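# Move the filter cartridge from the service panel into the tray

## Task

Pull the round filter cartridge out of the service panel and set it down on the tray's floor, either lying or standing. Your final release of it must take place above the tray. The tray has to remain level on the table. Missing any one of these fails the job, and a result that holds only because the robot is still supporting it does not count. At the end, open the grippers and move the arms away.

## Robot and tools

Robot: two arms, left_arm and right_arm, each ending in a two-finger gripper. The names do not refer to sides of a camera image. left_arm stands on the +y side.

World frame: the origin lies on the table surface midway between the arms. +x points out across the table and +z points up. Positions are in metres and orientations are quaternions in wxyz order.

Gripper frame: the fingers extend along the gripper's +z axis and close along its x axis. The reported end effector point sits between the finger pads, and the fingertips reach 17.5 mm past it. A pure rotation pivots about that point, which is 25 mm from the last joint's axis toward the gripper's -y. A flat block projects about 9 cm toward -y and turns with the gripper, so allow room for it.

execute_actions(actions): a list of actions, run in order. Each action holds up to 15 rows, and one row lasts one control step of 1/30 s. If there are fewer than 15 rows, the last row repeats. Every row has 18 numbers in [-1, 1], always for both arms. The order is left dx, dy, dz, rx, ry, rz, position, force_limit, speed, followed by the same nine for the right arm. dx to rz are an offset, not a pose. They are expressed in that gripper's own axes and measured from where the gripper was at the start of the action; for the first action of a call, that is the last reported pose. Rows do not build on each other. A value of 1.0 means 0.6 m or 180 degrees, and rx, ry, rz form one rotation vector. The per-step command is clipped to within 100 mm and 16 degrees of the measured pose. Motion trails the commands by about 0.17 s, and after an action an arm travels no further than its last clipped pose. An empty list just returns the current state and images.

Finger numbers: position +1 is fully open (50 mm), the pads meet near -0.65, and -1 closes until something stops the fingers. force_limit sets pad force: -1 is about 20 N, 0 about 102 N and +1 about 185 N, and the real force can be up to roughly 17 % higher. speed sets the closing rate: -1 is 20 mm/s, 0 is 85 and +1 is 150. A 0 in these slots is a real command, so repeat an arm's previous three values to leave its gripper unchanged. New force_limit or speed values only take effect after a position change of at least 0.01. To grip more gently, open first and then close again.

move(target, speed, stop_force, blocking): target is one 18-number row laid out as above. Its pose part is an offset in gripper axes from the pose in the latest result that shows one, and each gripper travels in a straight line toward it. speed runs from 0.002 to 0.5 m/s (default 0.25), and turning is capped at twice that in rad/s. A move lasts 0.5 to 10 s. The paths ignore obstacles and the other arm, and real motion can lag or overshoot. stop_force runs from 14 to 160 N, one value for both arms, and is accepted only after 0.2 s of scene time. When the push against the direction of travel rises by that amount, the arm steps back two control steps and holds. Use it with slow speeds. Do not rely on it while the gripper is rotating, and leave it out when pulling away from a contact. An arm whose target is within 1.5 mm and 0.5 degrees counts as still. blocking=false returns after 0.5 s; it cannot be combined with stop_force. After a non-blocking move, call wait(0) to check on it or stop to brake, because other motion commands are refused until it ends. The move: line reports the ending for each arm: done, off_target, moving, held, fault or contact. limits=paced means the command was clipped; limits=held means a clearance check paused some steps.

wait(seconds): 0 to 10. The arms keep their last command and any running move carries on. stop(): brakes the running move, which needs some stopping distance. zoom_image(camera, region): region is [x0, y0, x1, y1] in pixels, at most 504 by 504. show_instructions(): shows the reference images. finished_scene(scene): pass the current scene number once the goal is achieved and stable; this cannot be undone.

Results: each gripper's pose and velocities, Hand target lines showing where the controller is heading, and "pose unreachable" when a clearance check altered a command. object_status 0 means the fingers are moving, 1 blocked while opening, 2 blocked while closing (an object is held), and 3 at the commanded position or pads closed. After a grip at force_limit -1, status can stay at 2 even after the object is lost. The opening is about (250 - position_measured) x 0.202 mm. Wrist force and torque are given in end effector axes and point from the contact back into the arm. Expect an offset of up to about 10 N and noise of about 3.7 N; the sensor saturates near 200 N. "no reading" is normal at the start. Cameras: cam_head_left, cam_head_right, cam_left_wrist, cam_right_wrist, each 896x504, and a calibration is supplied. Reported hand positions can be off at long reach.

To keep an arm still, send the offset back to its wanted pose in the first call of a reply and zeros afterwards. The robot holds the last command while you think.

Avoid: hitting firm surfaces with a target beyond the contact. The arms are stiff, and 150 N of outside force or joint torque above the load limits (wrist joints 97.3 N m, elbow 394, shoulders 671) stops that arm for 10 s. Also avoid letting the arms collide, dropping the cartridge or slamming it down, tipping the tray, and knocking anything off the table. Motors that carry a load for a long time heat up: a warning appears at 70 °C and the brakes lock at 85 °C. Loose objects are sometimes nudged by an outside push, so check for object_status 2 before lifting.

Each tool is called as name([rows], argument=value, ...), one row to a line, values as JSON.

Reference images:

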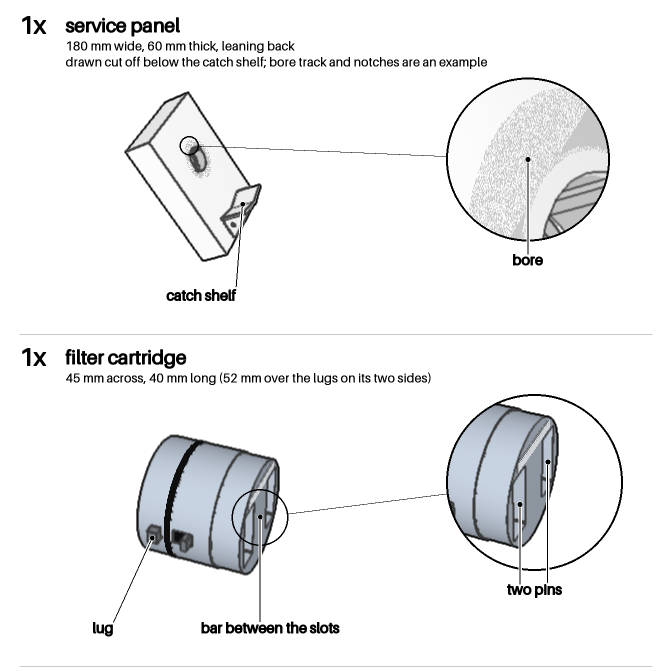

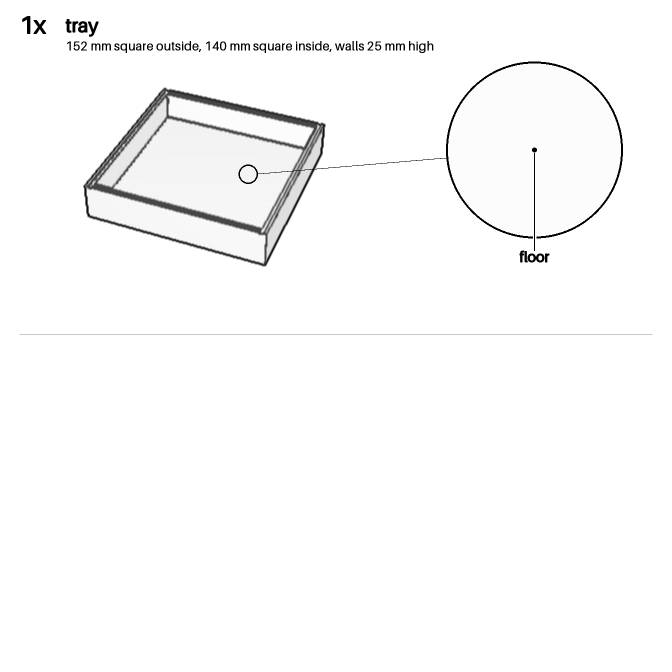

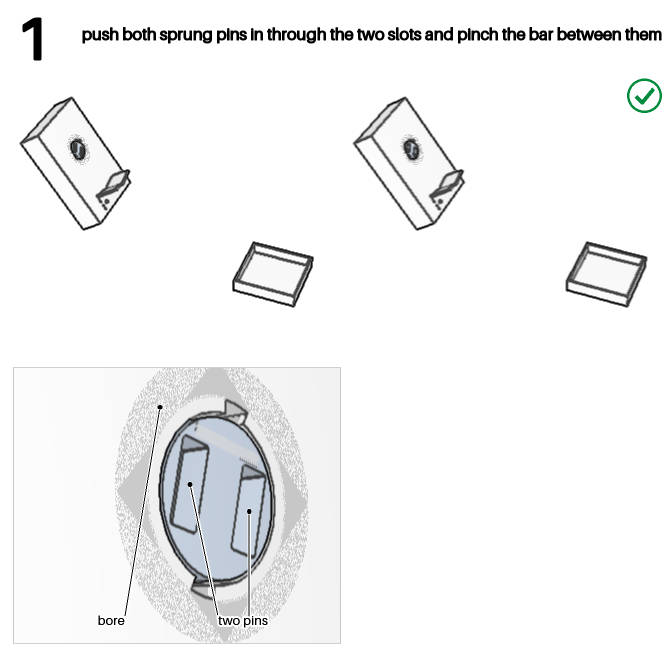

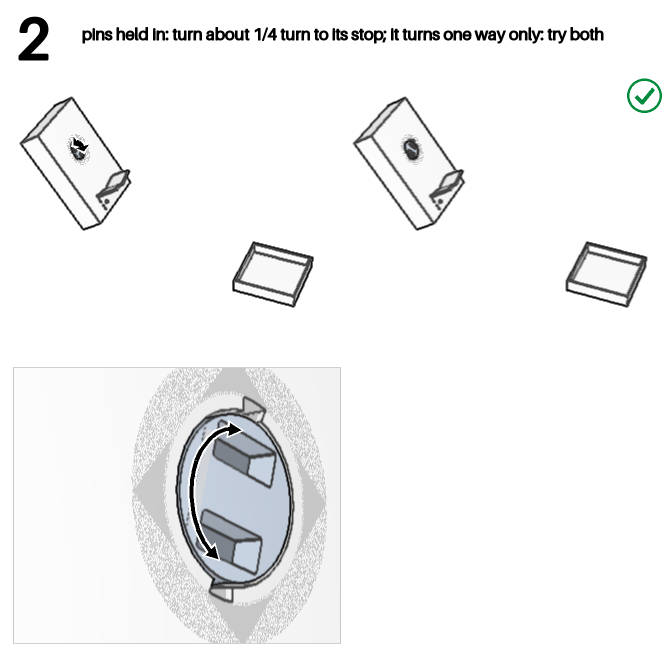

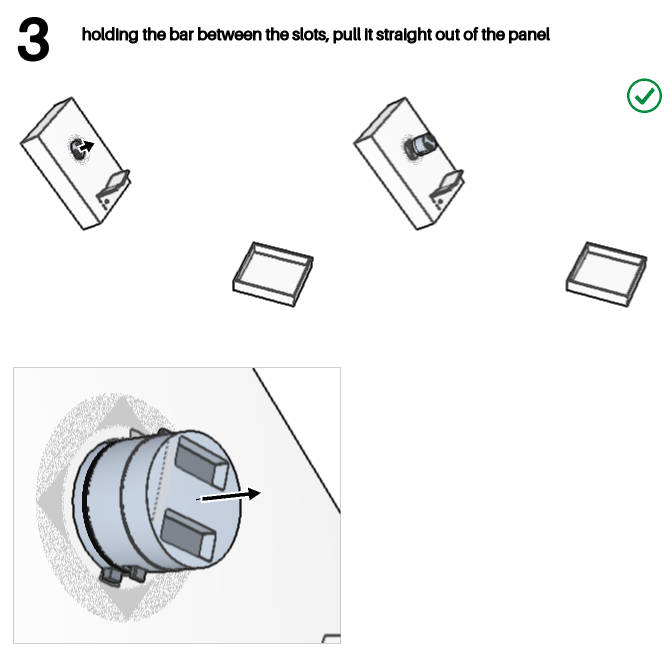

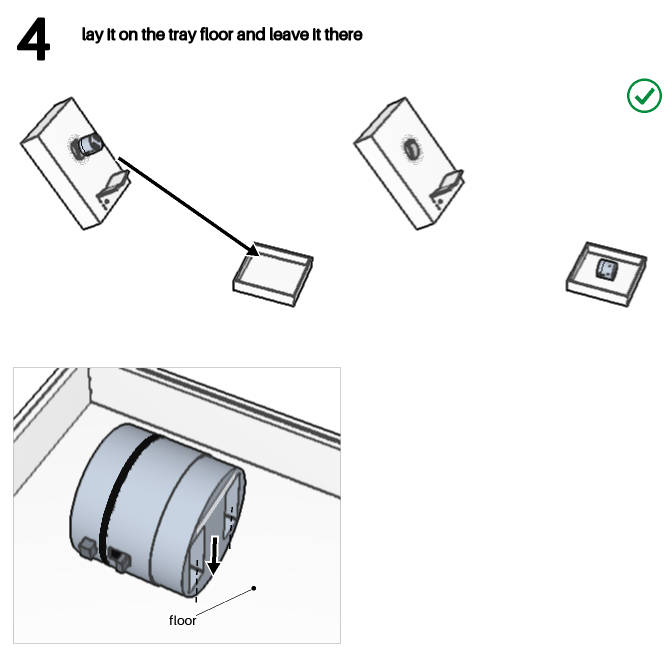

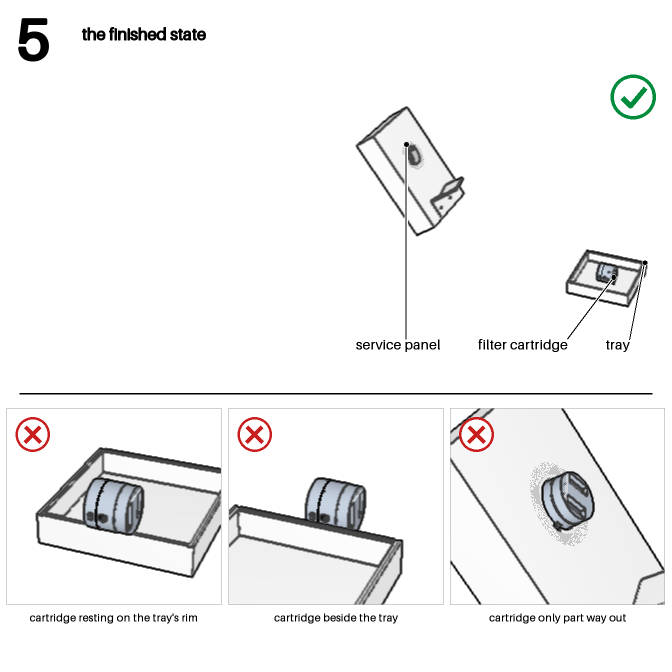

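## Session

execute_actions(actions=[])

Scene clock: 0.00 s.
left_arm: end_effector_position=(+0.2931, +0.0921, +0.3461) position_measured=3 object_status=3 end_effector_quat_wxyz=(+0.335, +0.222, +0.827, -0.393) end_effector_velocity=(-0.000, +0.000, +0.000) end_effector_angular_velocity=(+0.000, -0.000, -0.000) | right_arm: end_effector_position=(+0.8659, -0.8794, +0.1620) position_measured=3 object_status=3 end_effector_quat_wxyz=(+0.000, +0.706, +0.708, -0.001) end_effector_velocity=(-0.001, +0.000, +0.000) end_effector_angular_velocity=(+0.000, +0.000, +0.000)
Joint positions: left_arm=[-1.675 -1.408  2.845 -4.001 -1.022 -2.502] | right_arm=[ 3.381 -1.805 -2.214 -0.694  1.57   0.238]
Joint velocities: left_arm=[-0. -0.  0.  0.  0.  0.] | right_arm=[ 0.     0.    -0.001 -0.     0.    -0.   ]
Motor temperatures (°C, as the motors report them): left_arm=[23 24 24 31 29 30] | right_arm=[25 25 26 28 27 30]
Wrist force (N, on the end effector, along its own x y z axes, offset not removed): no reading
Wrist torque (N m, same axes, about the end effector's origin, offset not removed): no reading
Hand target (left_arm): +0.293, +0.092, +0.346; +0.335, +0.222, +0.827, -0.393
Hand target (right_arm): +0.866, -0.879, +0.162; +0.000, +0.706, +0.708, -0.001

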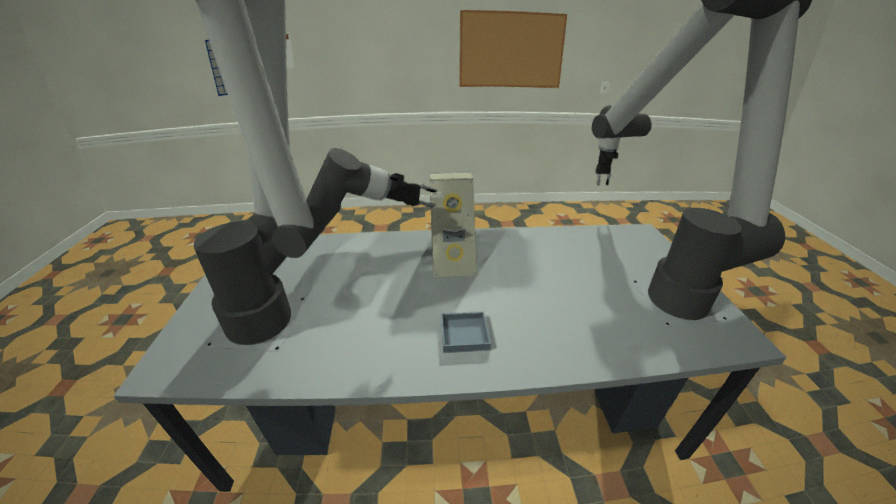

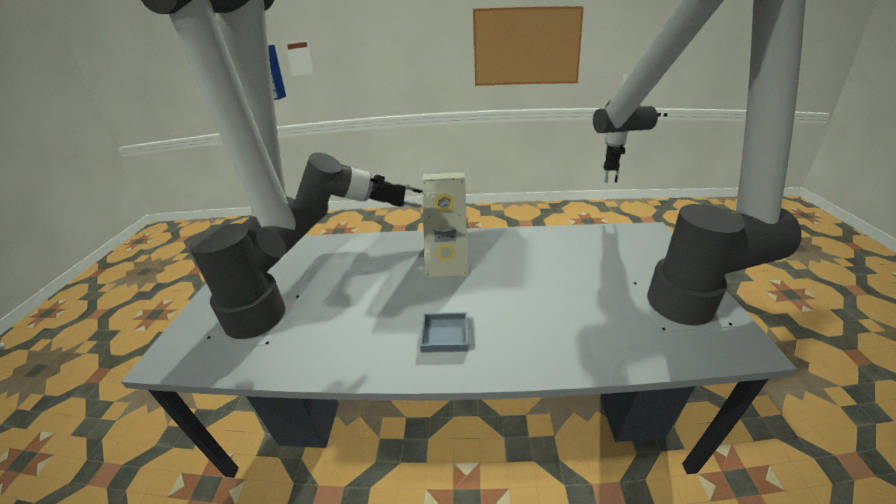

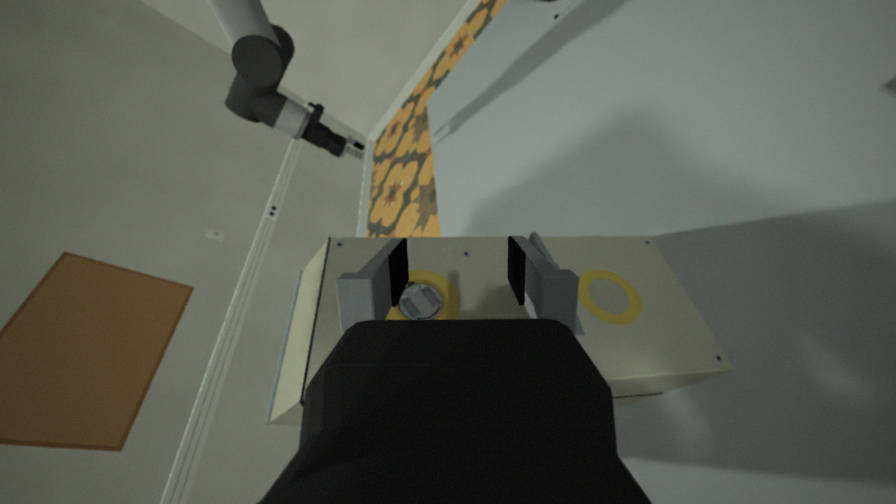

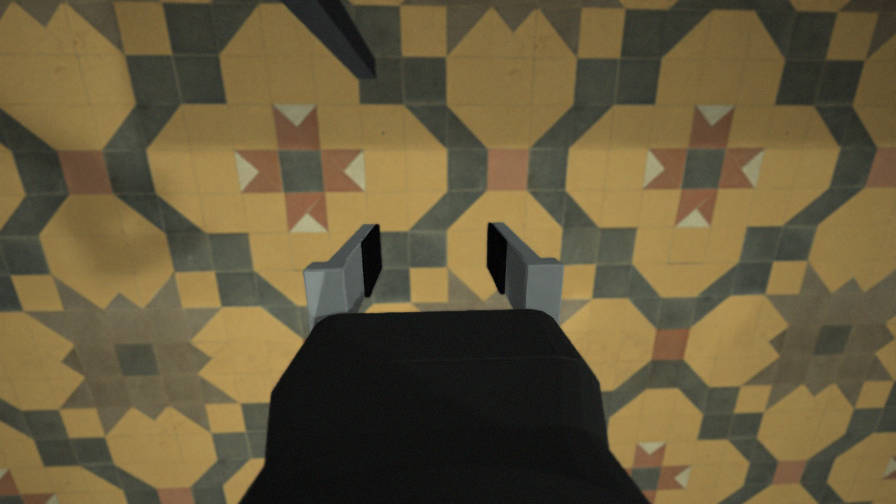

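zoom_image(camera="cam_head_left", region=[400, 160, 520, 290])

zoom_image(camera="cam_left_wrist", region=[360, 230, 520, 330])

Region (400, 160, 520, 290) of cam_head_left's 896x504 image, scaled by 3.877, with more detail than that image has; it fills the left 465 columns of this view, and the rest is white.

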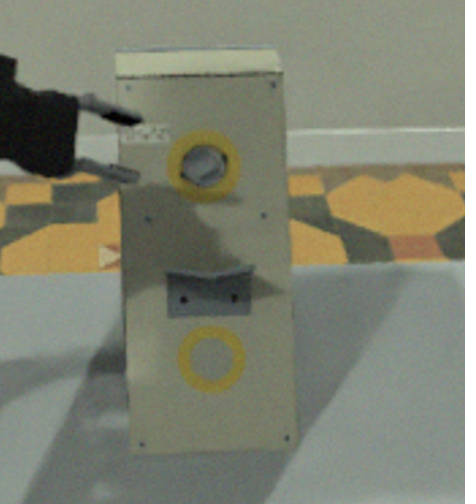

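Region (360, 230, 520, 330) of cam_left_wrist's 896x504 image, scaled by 3.150, with more detail than that image has; it fills the top 315 rows of this view, and the rest is white.

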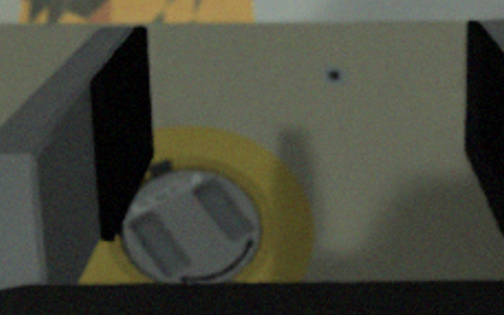

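move(target=[-0.053,0.005,0.2055,-0.277,-0.133,-0.164,0,0,0,0,0,0,0,0,0,1,0,0])

zoom_image(camera="cam_left_wrist", region=[350, 130, 570, 330])

Scene clock: 4.60 s.
left_arm: end_effector_position=(+0.3638, -0.0076, +0.3095) position_measured=152 object_status=3 end_effector_quat_wxyz=(+0.446, -0.231, +0.857, -0.119) end_effector_velocity=(-0.000, -0.001, +0.000) end_effector_angular_velocity=(+0.001, -0.001, +0.006) | right_arm: end_effector_position=(+0.8659, -0.8794, +0.1620) position_measured=3 object_status=3 end_effector_quat_wxyz=(+0.000, +0.706, +0.708, -0.001) end_effector_velocity=(+0.000, +0.000, +0.000) end_effector_angular_velocity=(+0.001, -0.000, +0.000)
Joint positions: left_arm=[-1.725 -1.494  2.336 -2.088 -0.651 -4.066] | right_arm=[ 3.381 -1.805 -2.214 -0.694  1.57   0.238]
Joint velocities: left_arm=[ 0.     0.002 -0.005  0.013 -0.001 -0.01 ] | right_arm=[-0.  0.  0.  0.  0. -0.]
Motor temperatures (°C, as the motors report them): left_arm=[23 24 24 31 29 30] | right_arm=[25 25 26 28 27 30]
Wrist force (N, on the end effector, along its own x y z axes, offset not removed): left_arm=[0.9 2.4 -2.6] | right_arm=[-6.1 -4.5 3.7]
Wrist torque (N m, same axes, about the end effector's origin, offset not removed): left_arm=[0.00 -0.36 0.52] | right_arm=[-0.30 1.43 0.05]
Hand target (left_arm): +0.364, -0.008, +0.309; +0.446, -0.231, +0.857, -0.119
Hand target (right_arm): +0.866, -0.879, +0.162; +0.000, +0.706, +0.708, -0.001
Off the commanded pose (left_arm): 0.001 m, 0 deg.
Off the commanded pose (right_arm): 0.000 m, 0 deg.
move: done
camera_calibration (this result's frames):
cam_left_wrist: T_world_to_cam=[[-0.465757, -0.484669, -0.740383, 0.401668], [-0.453118, 0.849287, -0.270915, 0.263477], [0.760102, 0.209301, -0.615174, 0.0688403], [0, 0, 0, 1]] pos_world=[0.25414, -0.0435, 0.411117]
cam_right_wrist: T_world_to_cam=[[0.0255397, 0.998573, 0.0468991, 0.841539], [0.960501, -0.0375161, 0.275735, -0.9055], [0.277101, 0.0380045, -0.960089, 0.0960851], [0, 0, 0, 1]] pos_world=[0.821616, -0.87796, 0.302461]

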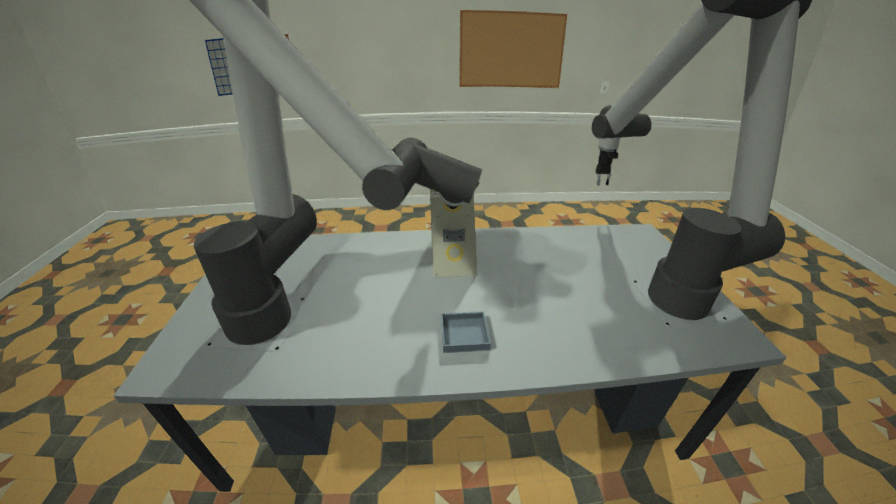

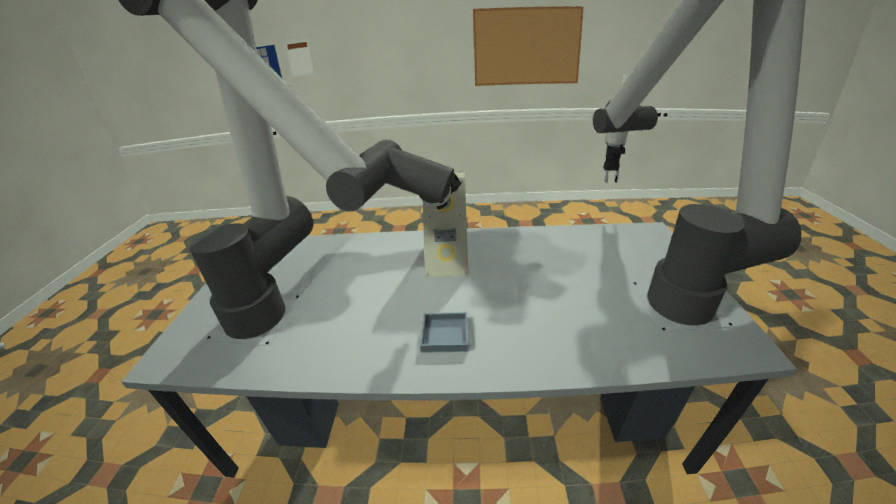

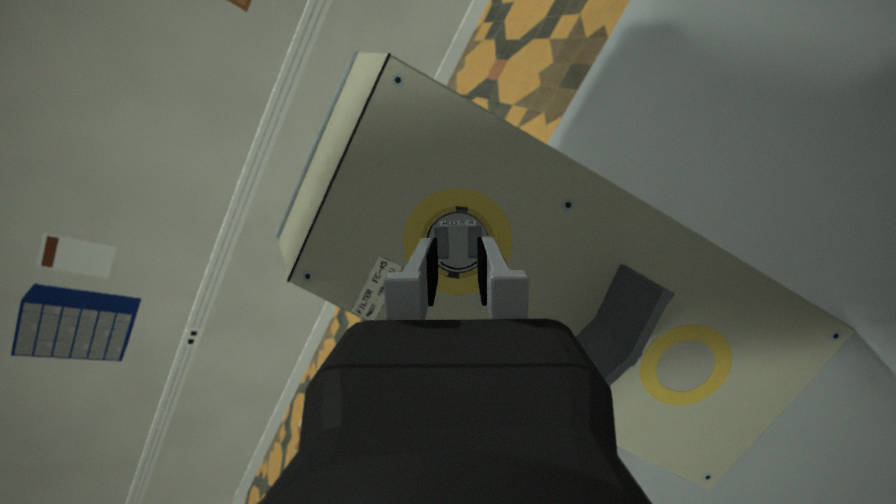

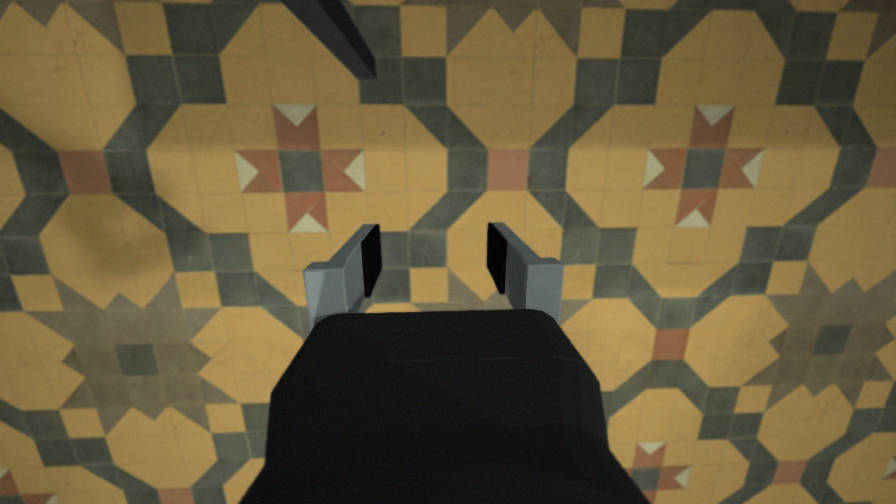

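Region (350, 130, 570, 330) of cam_left_wrist's 896x504 image, scaled by 2.291, with more detail than that image has; it fills the top 458 rows of this view, and the rest is white.

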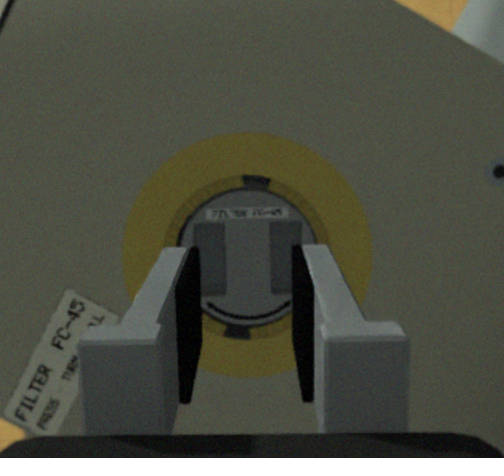

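move(target=[0,0.01,0.115,0,0,0,-0.12,0,0,0,0,0,0,0,0,1,0,0], speed=0.1)

zoom_image(camera="cam_left_wrist", region=[390, 190, 530, 330])

Scene clock: 6.30 s.
left_arm: end_effector_position=(+0.4185, -0.0024, +0.2677) position_measured=171 object_status=3 end_effector_quat_wxyz=(+0.446, -0.231, +0.857, -0.119) end_effector_velocity=(+0.001, -0.000, -0.001) end_effector_angular_velocity=(-0.002, +0.001, +0.000) | right_arm: end_effector_position=(+0.8659, -0.8794, +0.1620) position_measured=3 object_status=3 end_effector_quat_wxyz=(+0.000, +0.706, +0.708, -0.001) end_effector_velocity=(+0.001, +0.000, +0.001) end_effector_angular_velocity=(+0.000, -0.001, +0.000)
Joint positions: left_arm=[-1.65  -1.427  2.379 -2.295 -0.63  -3.945] | right_arm=[ 3.381 -1.805 -2.214 -0.694  1.57   0.238]
Joint velocities: left_arm=[ 0.002  0.002  0.001 -0.007 -0.     0.003] | right_arm=[ 0.     0.     0.001  0.     0.    -0.   ]
Motor temperatures (°C, as the motors report them): left_arm=[23 24 24 31 29 30] | right_arm=[25 25 26 28 27 30]
Wrist force (N, on the end effector, along its own x y z axes, offset not removed): left_arm=[3.1 2.1 -5.0] | right_arm=[-2.4 -1.8 2.2]
Wrist torque (N m, same axes, about the end effector's origin, offset not removed): left_arm=[-0.06 -0.92 0.52] | right_arm=[0.09 0.75 0.06]
Hand target (left_arm): +0.419, -0.002, +0.268; +0.446, -0.230, +0.857, -0.119
Hand target (right_arm): +0.866, -0.879, +0.162; +0.000, +0.706, +0.708, -0.001
Off the commanded pose (left_arm): 0.000 m, 0 deg.
Off the commanded pose (right_arm): 0.000 m, 0 deg.
move: done
camera_calibration (this result's frames):
cam_left_wrist: T_world_to_cam=[[-0.465701, -0.484743, -0.74037, 0.398754], [-0.453032, 0.849279, -0.271086, 0.272506], [0.760187, 0.209166, -0.615114, 0.000398399], [0, 0, 0, 1]] pos_world=[0.308851, -0.0382241, 0.369343]
cam_right_wrist: T_world_to_cam=[[0.0255399, 0.998573, 0.0468989, 0.841539], [0.960501, -0.0375163, 0.275735, -0.9055], [0.277101, 0.0380042, -0.960089, 0.0960845], [0, 0, 0, 1]] pos_world=[0.821616, -0.87796, 0.302461]

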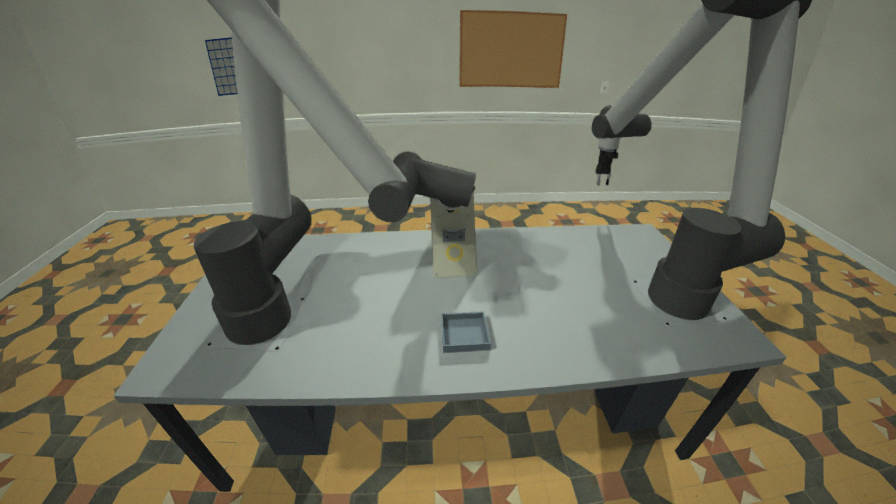

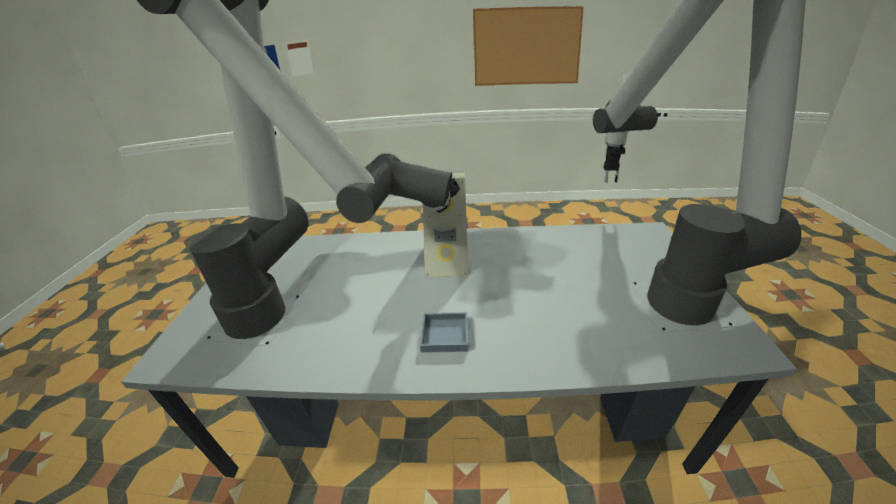

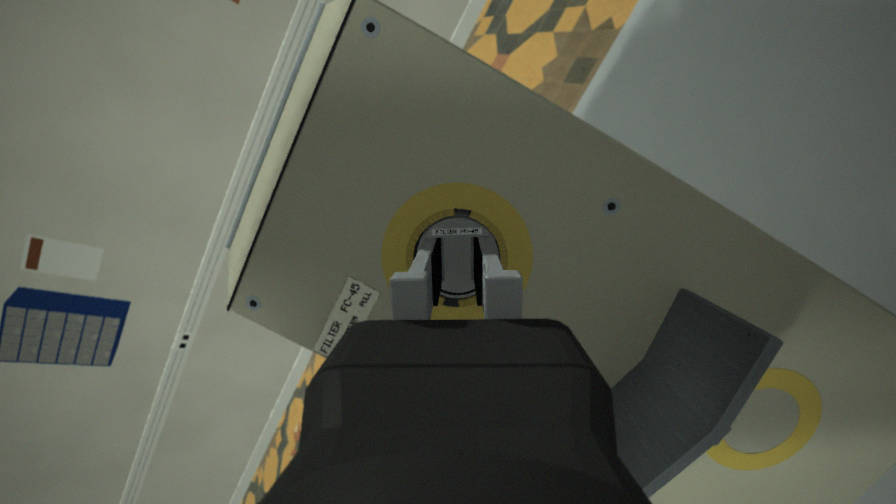

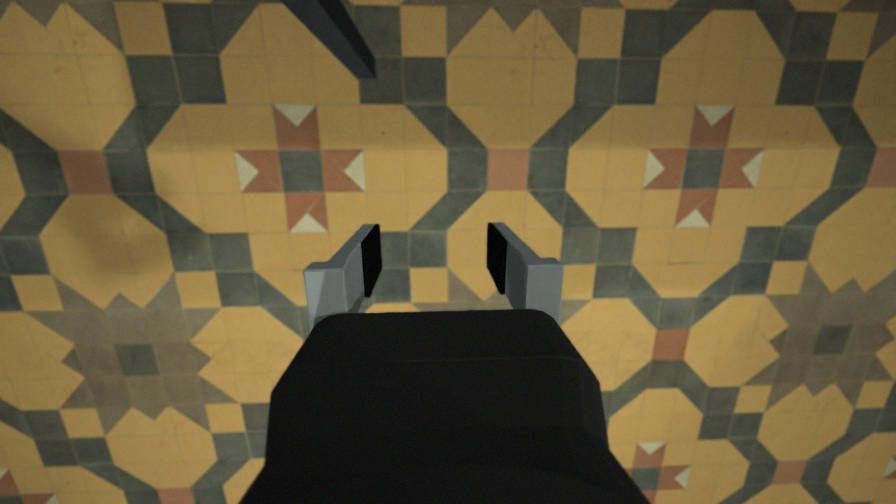

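Region (390, 190, 530, 330) of cam_left_wrist's 896x504 image, scaled by 3.600, with more detail than that image has.

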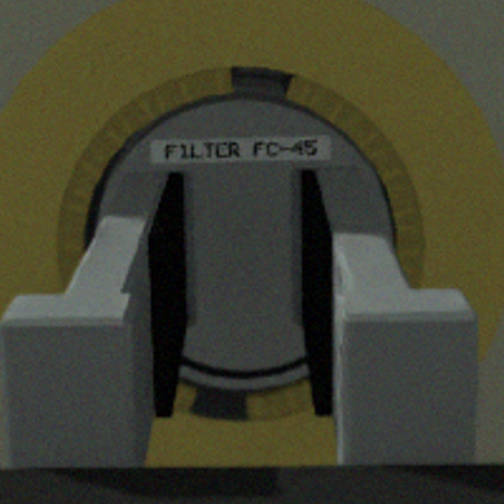

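move(target=[0,0.005,0.012,0,0,-0.006,-0.12,0,0,0,0,0,0,0,0,1,0,0], speed=0.015, stop_force=20)

zoom_image(camera="cam_left_wrist", region=[390, 190, 530, 330])

move(target=[0,0,0.03,0,0,0,-0.12,0,0,0,0,0,0,0,0,1,0,0], speed=0.004, stop_force=35)

zoom_image(camera="cam_left_wrist", region=[390, 190, 530, 330])

Scene clock: 8.43 s.
left_arm: end_effector_position=(+0.4235, +0.0002, +0.2624) position_measured=171 object_status=3 end_effector_quat_wxyz=(+0.445, -0.238, +0.854, -0.123) end_effector_velocity=(+0.000, +0.000, -0.001) end_effector_angular_velocity=(-0.002, +0.000, +0.000) | right_arm: end_effector_position=(+0.8659, -0.8794, +0.1620) position_measured=3 object_status=3 end_effector_quat_wxyz=(+0.000, +0.706, +0.708, -0.001) end_effector_velocity=(-0.000, -0.000, +0.001) end_effector_angular_velocity=(+0.000, -0.001, -0.000)
Joint positions: left_arm=[-1.644 -1.419  2.386 -2.318 -0.629 -3.954] | right_arm=[ 3.381 -1.805 -2.214 -0.694  1.57   0.238]
Joint velocities: left_arm=[ 0.     0.001  0.001 -0.005 -0.     0.   ] | right_arm=[-0.     0.001 -0.     0.     0.     0.   ]
Motor temperatures (°C, as the motors report them): left_arm=[23 24 24 31 29 30] | right_arm=[25 25 26 28 27 30]
Wrist force (N, on the end effector, along its own x y z axes, offset not removed): left_arm=[0.3 3.4 -3.9] | right_arm=[-7.1 -1.1 3.3]
Wrist torque (N m, same axes, about the end effector's origin, offset not removed): left_arm=[0.31 -0.37 0.63] | right_arm=[0.22 1.67 0.09]
Hand target (left_arm): +0.424, +0.000, +0.262; +0.445, -0.239, +0.854, -0.123
Hand target (right_arm): +0.866, -0.879, +0.162; +0.000, +0.706, +0.708, -0.001
Off the commanded pose (left_arm): 0.000 m, 0 deg.
Off the commanded pose (right_arm): 0.000 m, 0 deg.
move: done
camera_calibration (this result's frames):
cam_left_wrist: T_world_to_cam=[[-0.460429, -0.500868, -0.732896, 0.394227], [-0.46202, 0.840189, -0.283937, 0.278329], [0.757986, 0.20788, -0.618258, -0.00538741], [0, 0, 0, 1]] pos_world=[0.314191, -0.0352732, 0.364624]
cam_right_wrist: T_world_to_cam=[[0.0255398, 0.998573, 0.0468989, 0.841539], [0.960501, -0.0375162, 0.275735, -0.9055], [0.277101, 0.0380043, -0.960089, 0.0960847], [0, 0, 0, 1]] pos_world=[0.821616, -0.87796, 0.302461]

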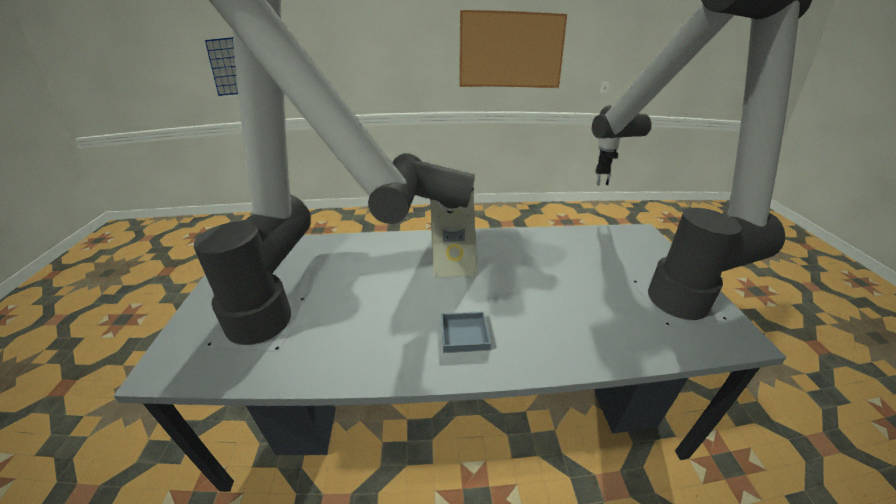

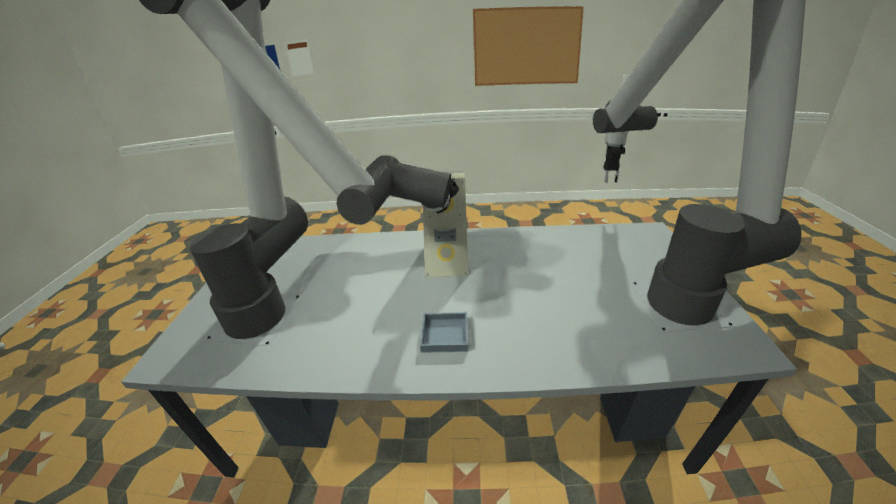

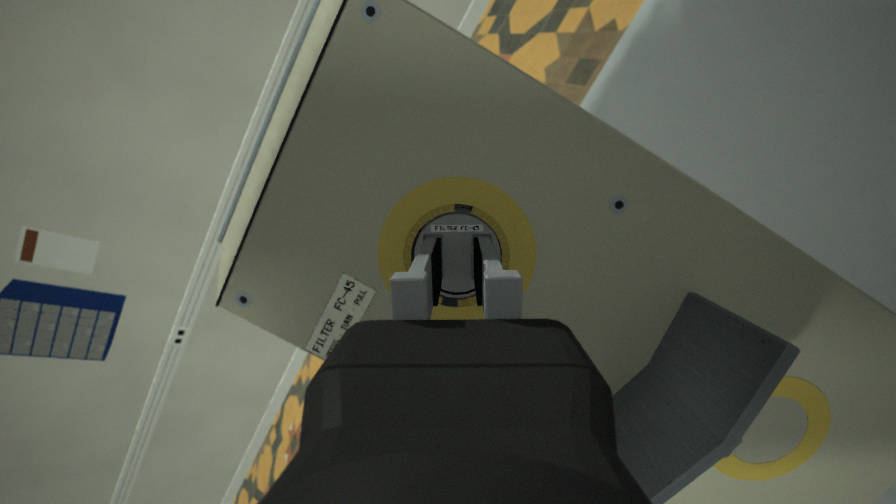

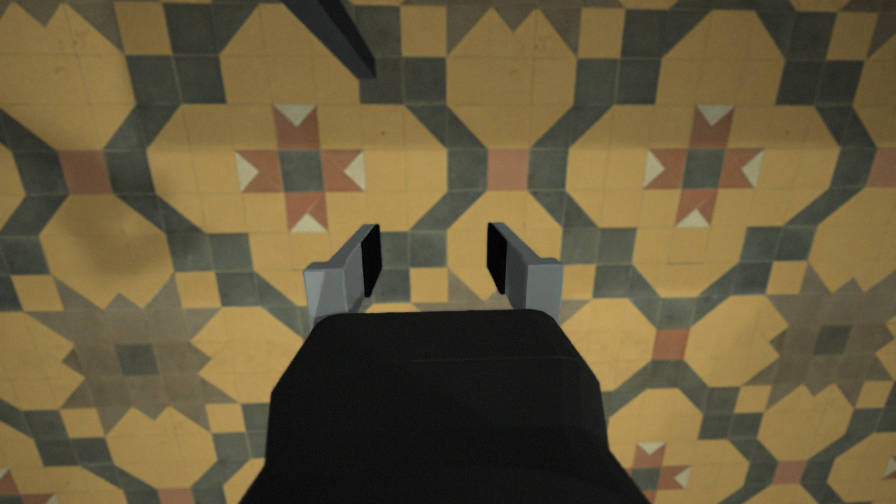

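Region (390, 190, 530, 330) of cam_left_wrist's 896x504 image, scaled by 3.600, with more detail than that image has.

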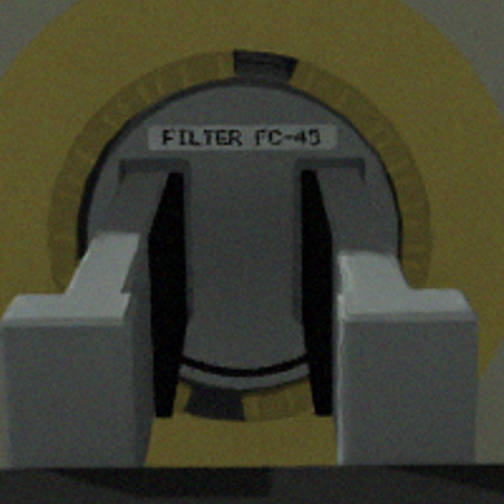

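Scene clock: 11.90 s.
left_arm: end_effector_position=(+0.4336, +0.0002, +0.2554) position_measured=171 object_status=3 end_effector_quat_wxyz=(+0.445, -0.238, +0.854, -0.123) end_effector_velocity=(-0.000, +0.001, +0.000) end_effector_angular_velocity=(-0.000, -0.000, +0.002) | right_arm: end_effector_position=(+0.8659, -0.8794, +0.1620) position_measured=3 object_status=3 end_effector_quat_wxyz=(+0.000, +0.706, +0.708, -0.001) end_effector_velocity=(+0.000, -0.000, +0.000) end_effector_angular_velocity=(-0.000, -0.000, -0.002)
Joint positions: left_arm=[-1.63  -1.404  2.39  -2.357 -0.626 -3.93 ] | right_arm=[ 3.381 -1.805 -2.214 -0.694  1.57   0.238]
Joint velocities: left_arm=[-0.    -0.001 -0.     0.004  0.    -0.004] | right_arm=[ 0.     0.     0.     0.    -0.     0.002]
Motor temperatures (°C, as the motors report them): left_arm=[23 24 24 31 29 30] | right_arm=[25 25 26 28 27 30]
Wrist force (N, on the end effector, along its own x y z axes, offset not removed): left_arm=[10.7 0.6 -60.2] | right_arm=[-5.7 -3.6 5.4]
Wrist torque (N m, same axes, about the end effector's origin, offset not removed): left_arm=[-0.40 -2.10 0.42] | right_arm=[-0.12 1.27 0.20]
Hand target (left_arm): +0.433, +0.000, +0.255; +0.445, -0.238, +0.854, -0.123
Hand target (right_arm): +0.866, -0.879, +0.162; +0.000, +0.706, +0.708, -0.001
Off the commanded pose (left_arm): 0.006 m, 0 deg.
Off the commanded pose (right_arm): 0.000 m, 0 deg.
move: contact (left_arm)
camera_calibration (this result's frames):
cam_left_wrist: T_world_to_cam=[[-0.46049, -0.500742, -0.732943, 0.393735], [-0.461895, 0.840278, -0.283875, 0.280948], [0.758025, 0.207822, -0.61823, -0.0174604], [0, 0, 0, 1]] pos_world=[0.324315, -0.0352864, 0.357545]
cam_right_wrist: T_world_to_cam=[[0.0255398, 0.998573, 0.0468989, 0.841539], [0.960501, -0.0375162, 0.275735, -0.9055], [0.277101, 0.0380042, -0.960089, 0.0960846], [0, 0, 0, 1]] pos_world=[0.821616, -0.87796, 0.302461]

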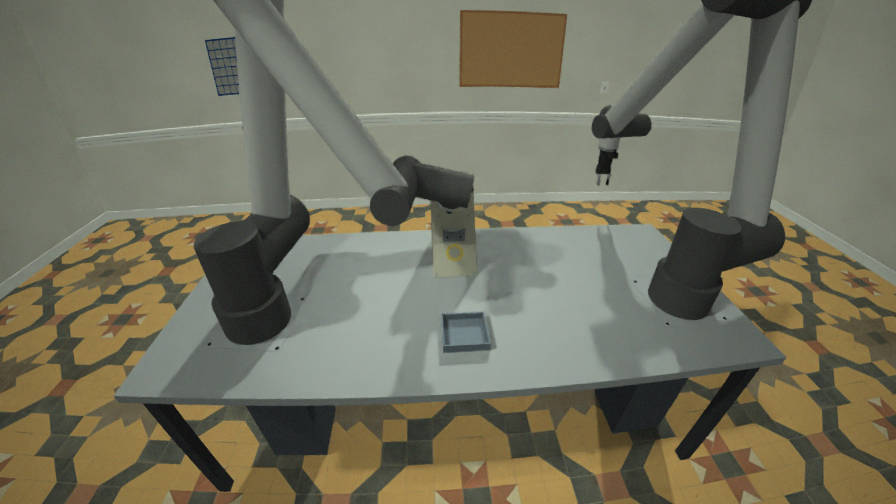

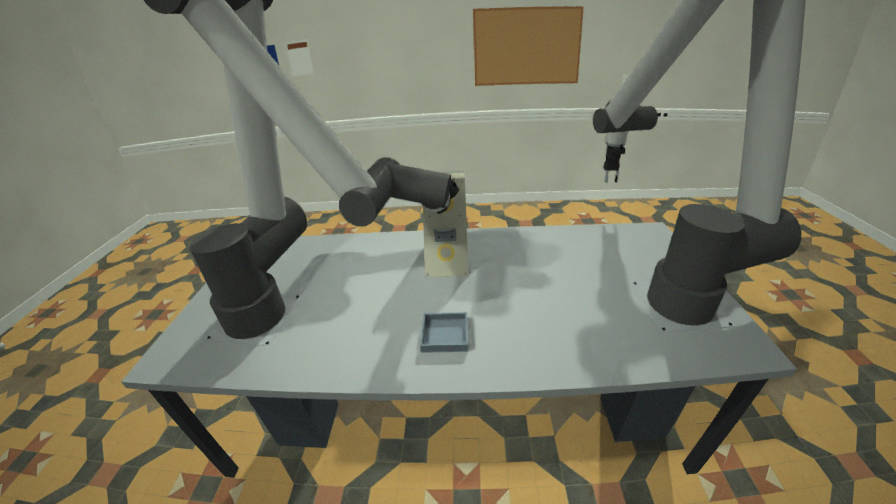

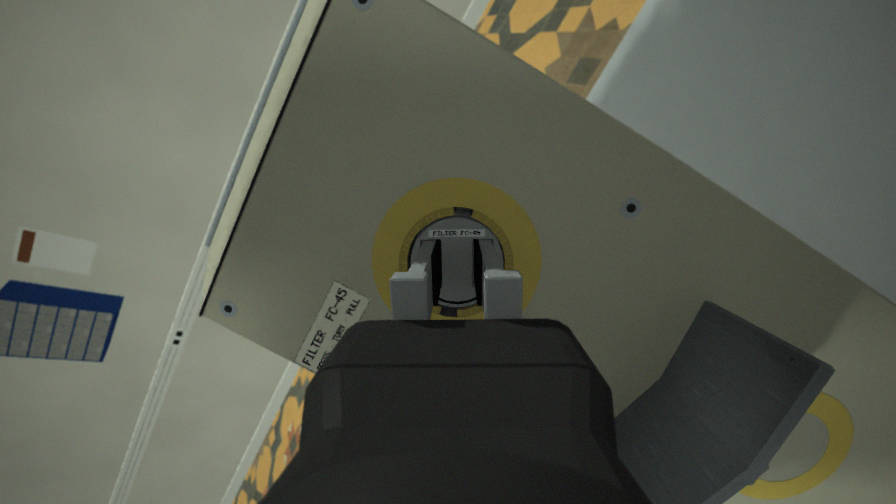

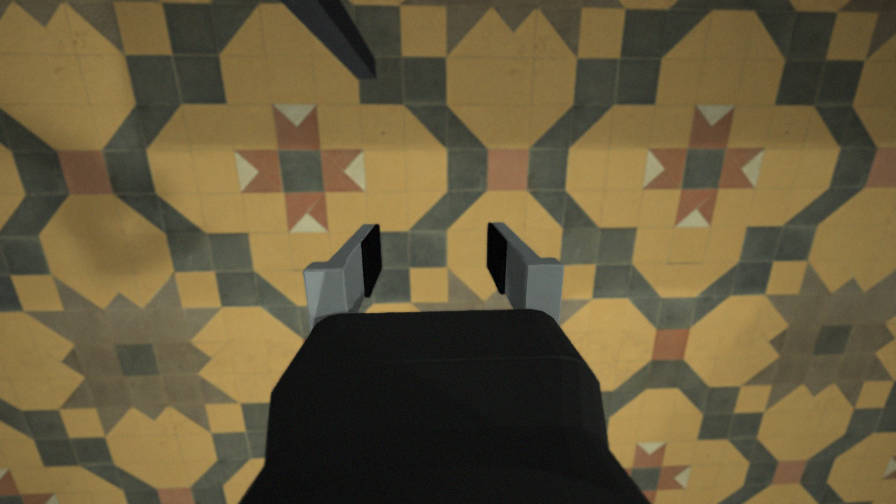

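Region (390, 190, 530, 330) of cam_left_wrist's 896x504 image, scaled by 3.600, with more detail than that image has.

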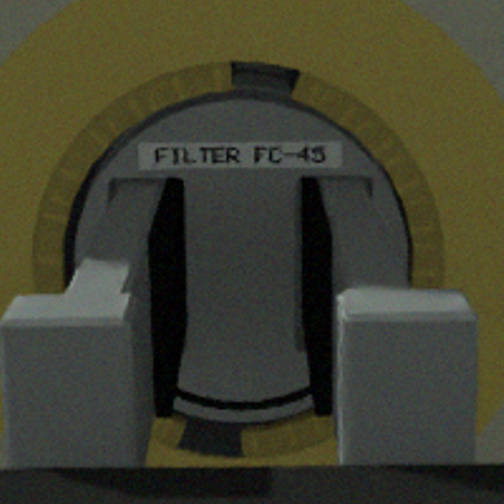

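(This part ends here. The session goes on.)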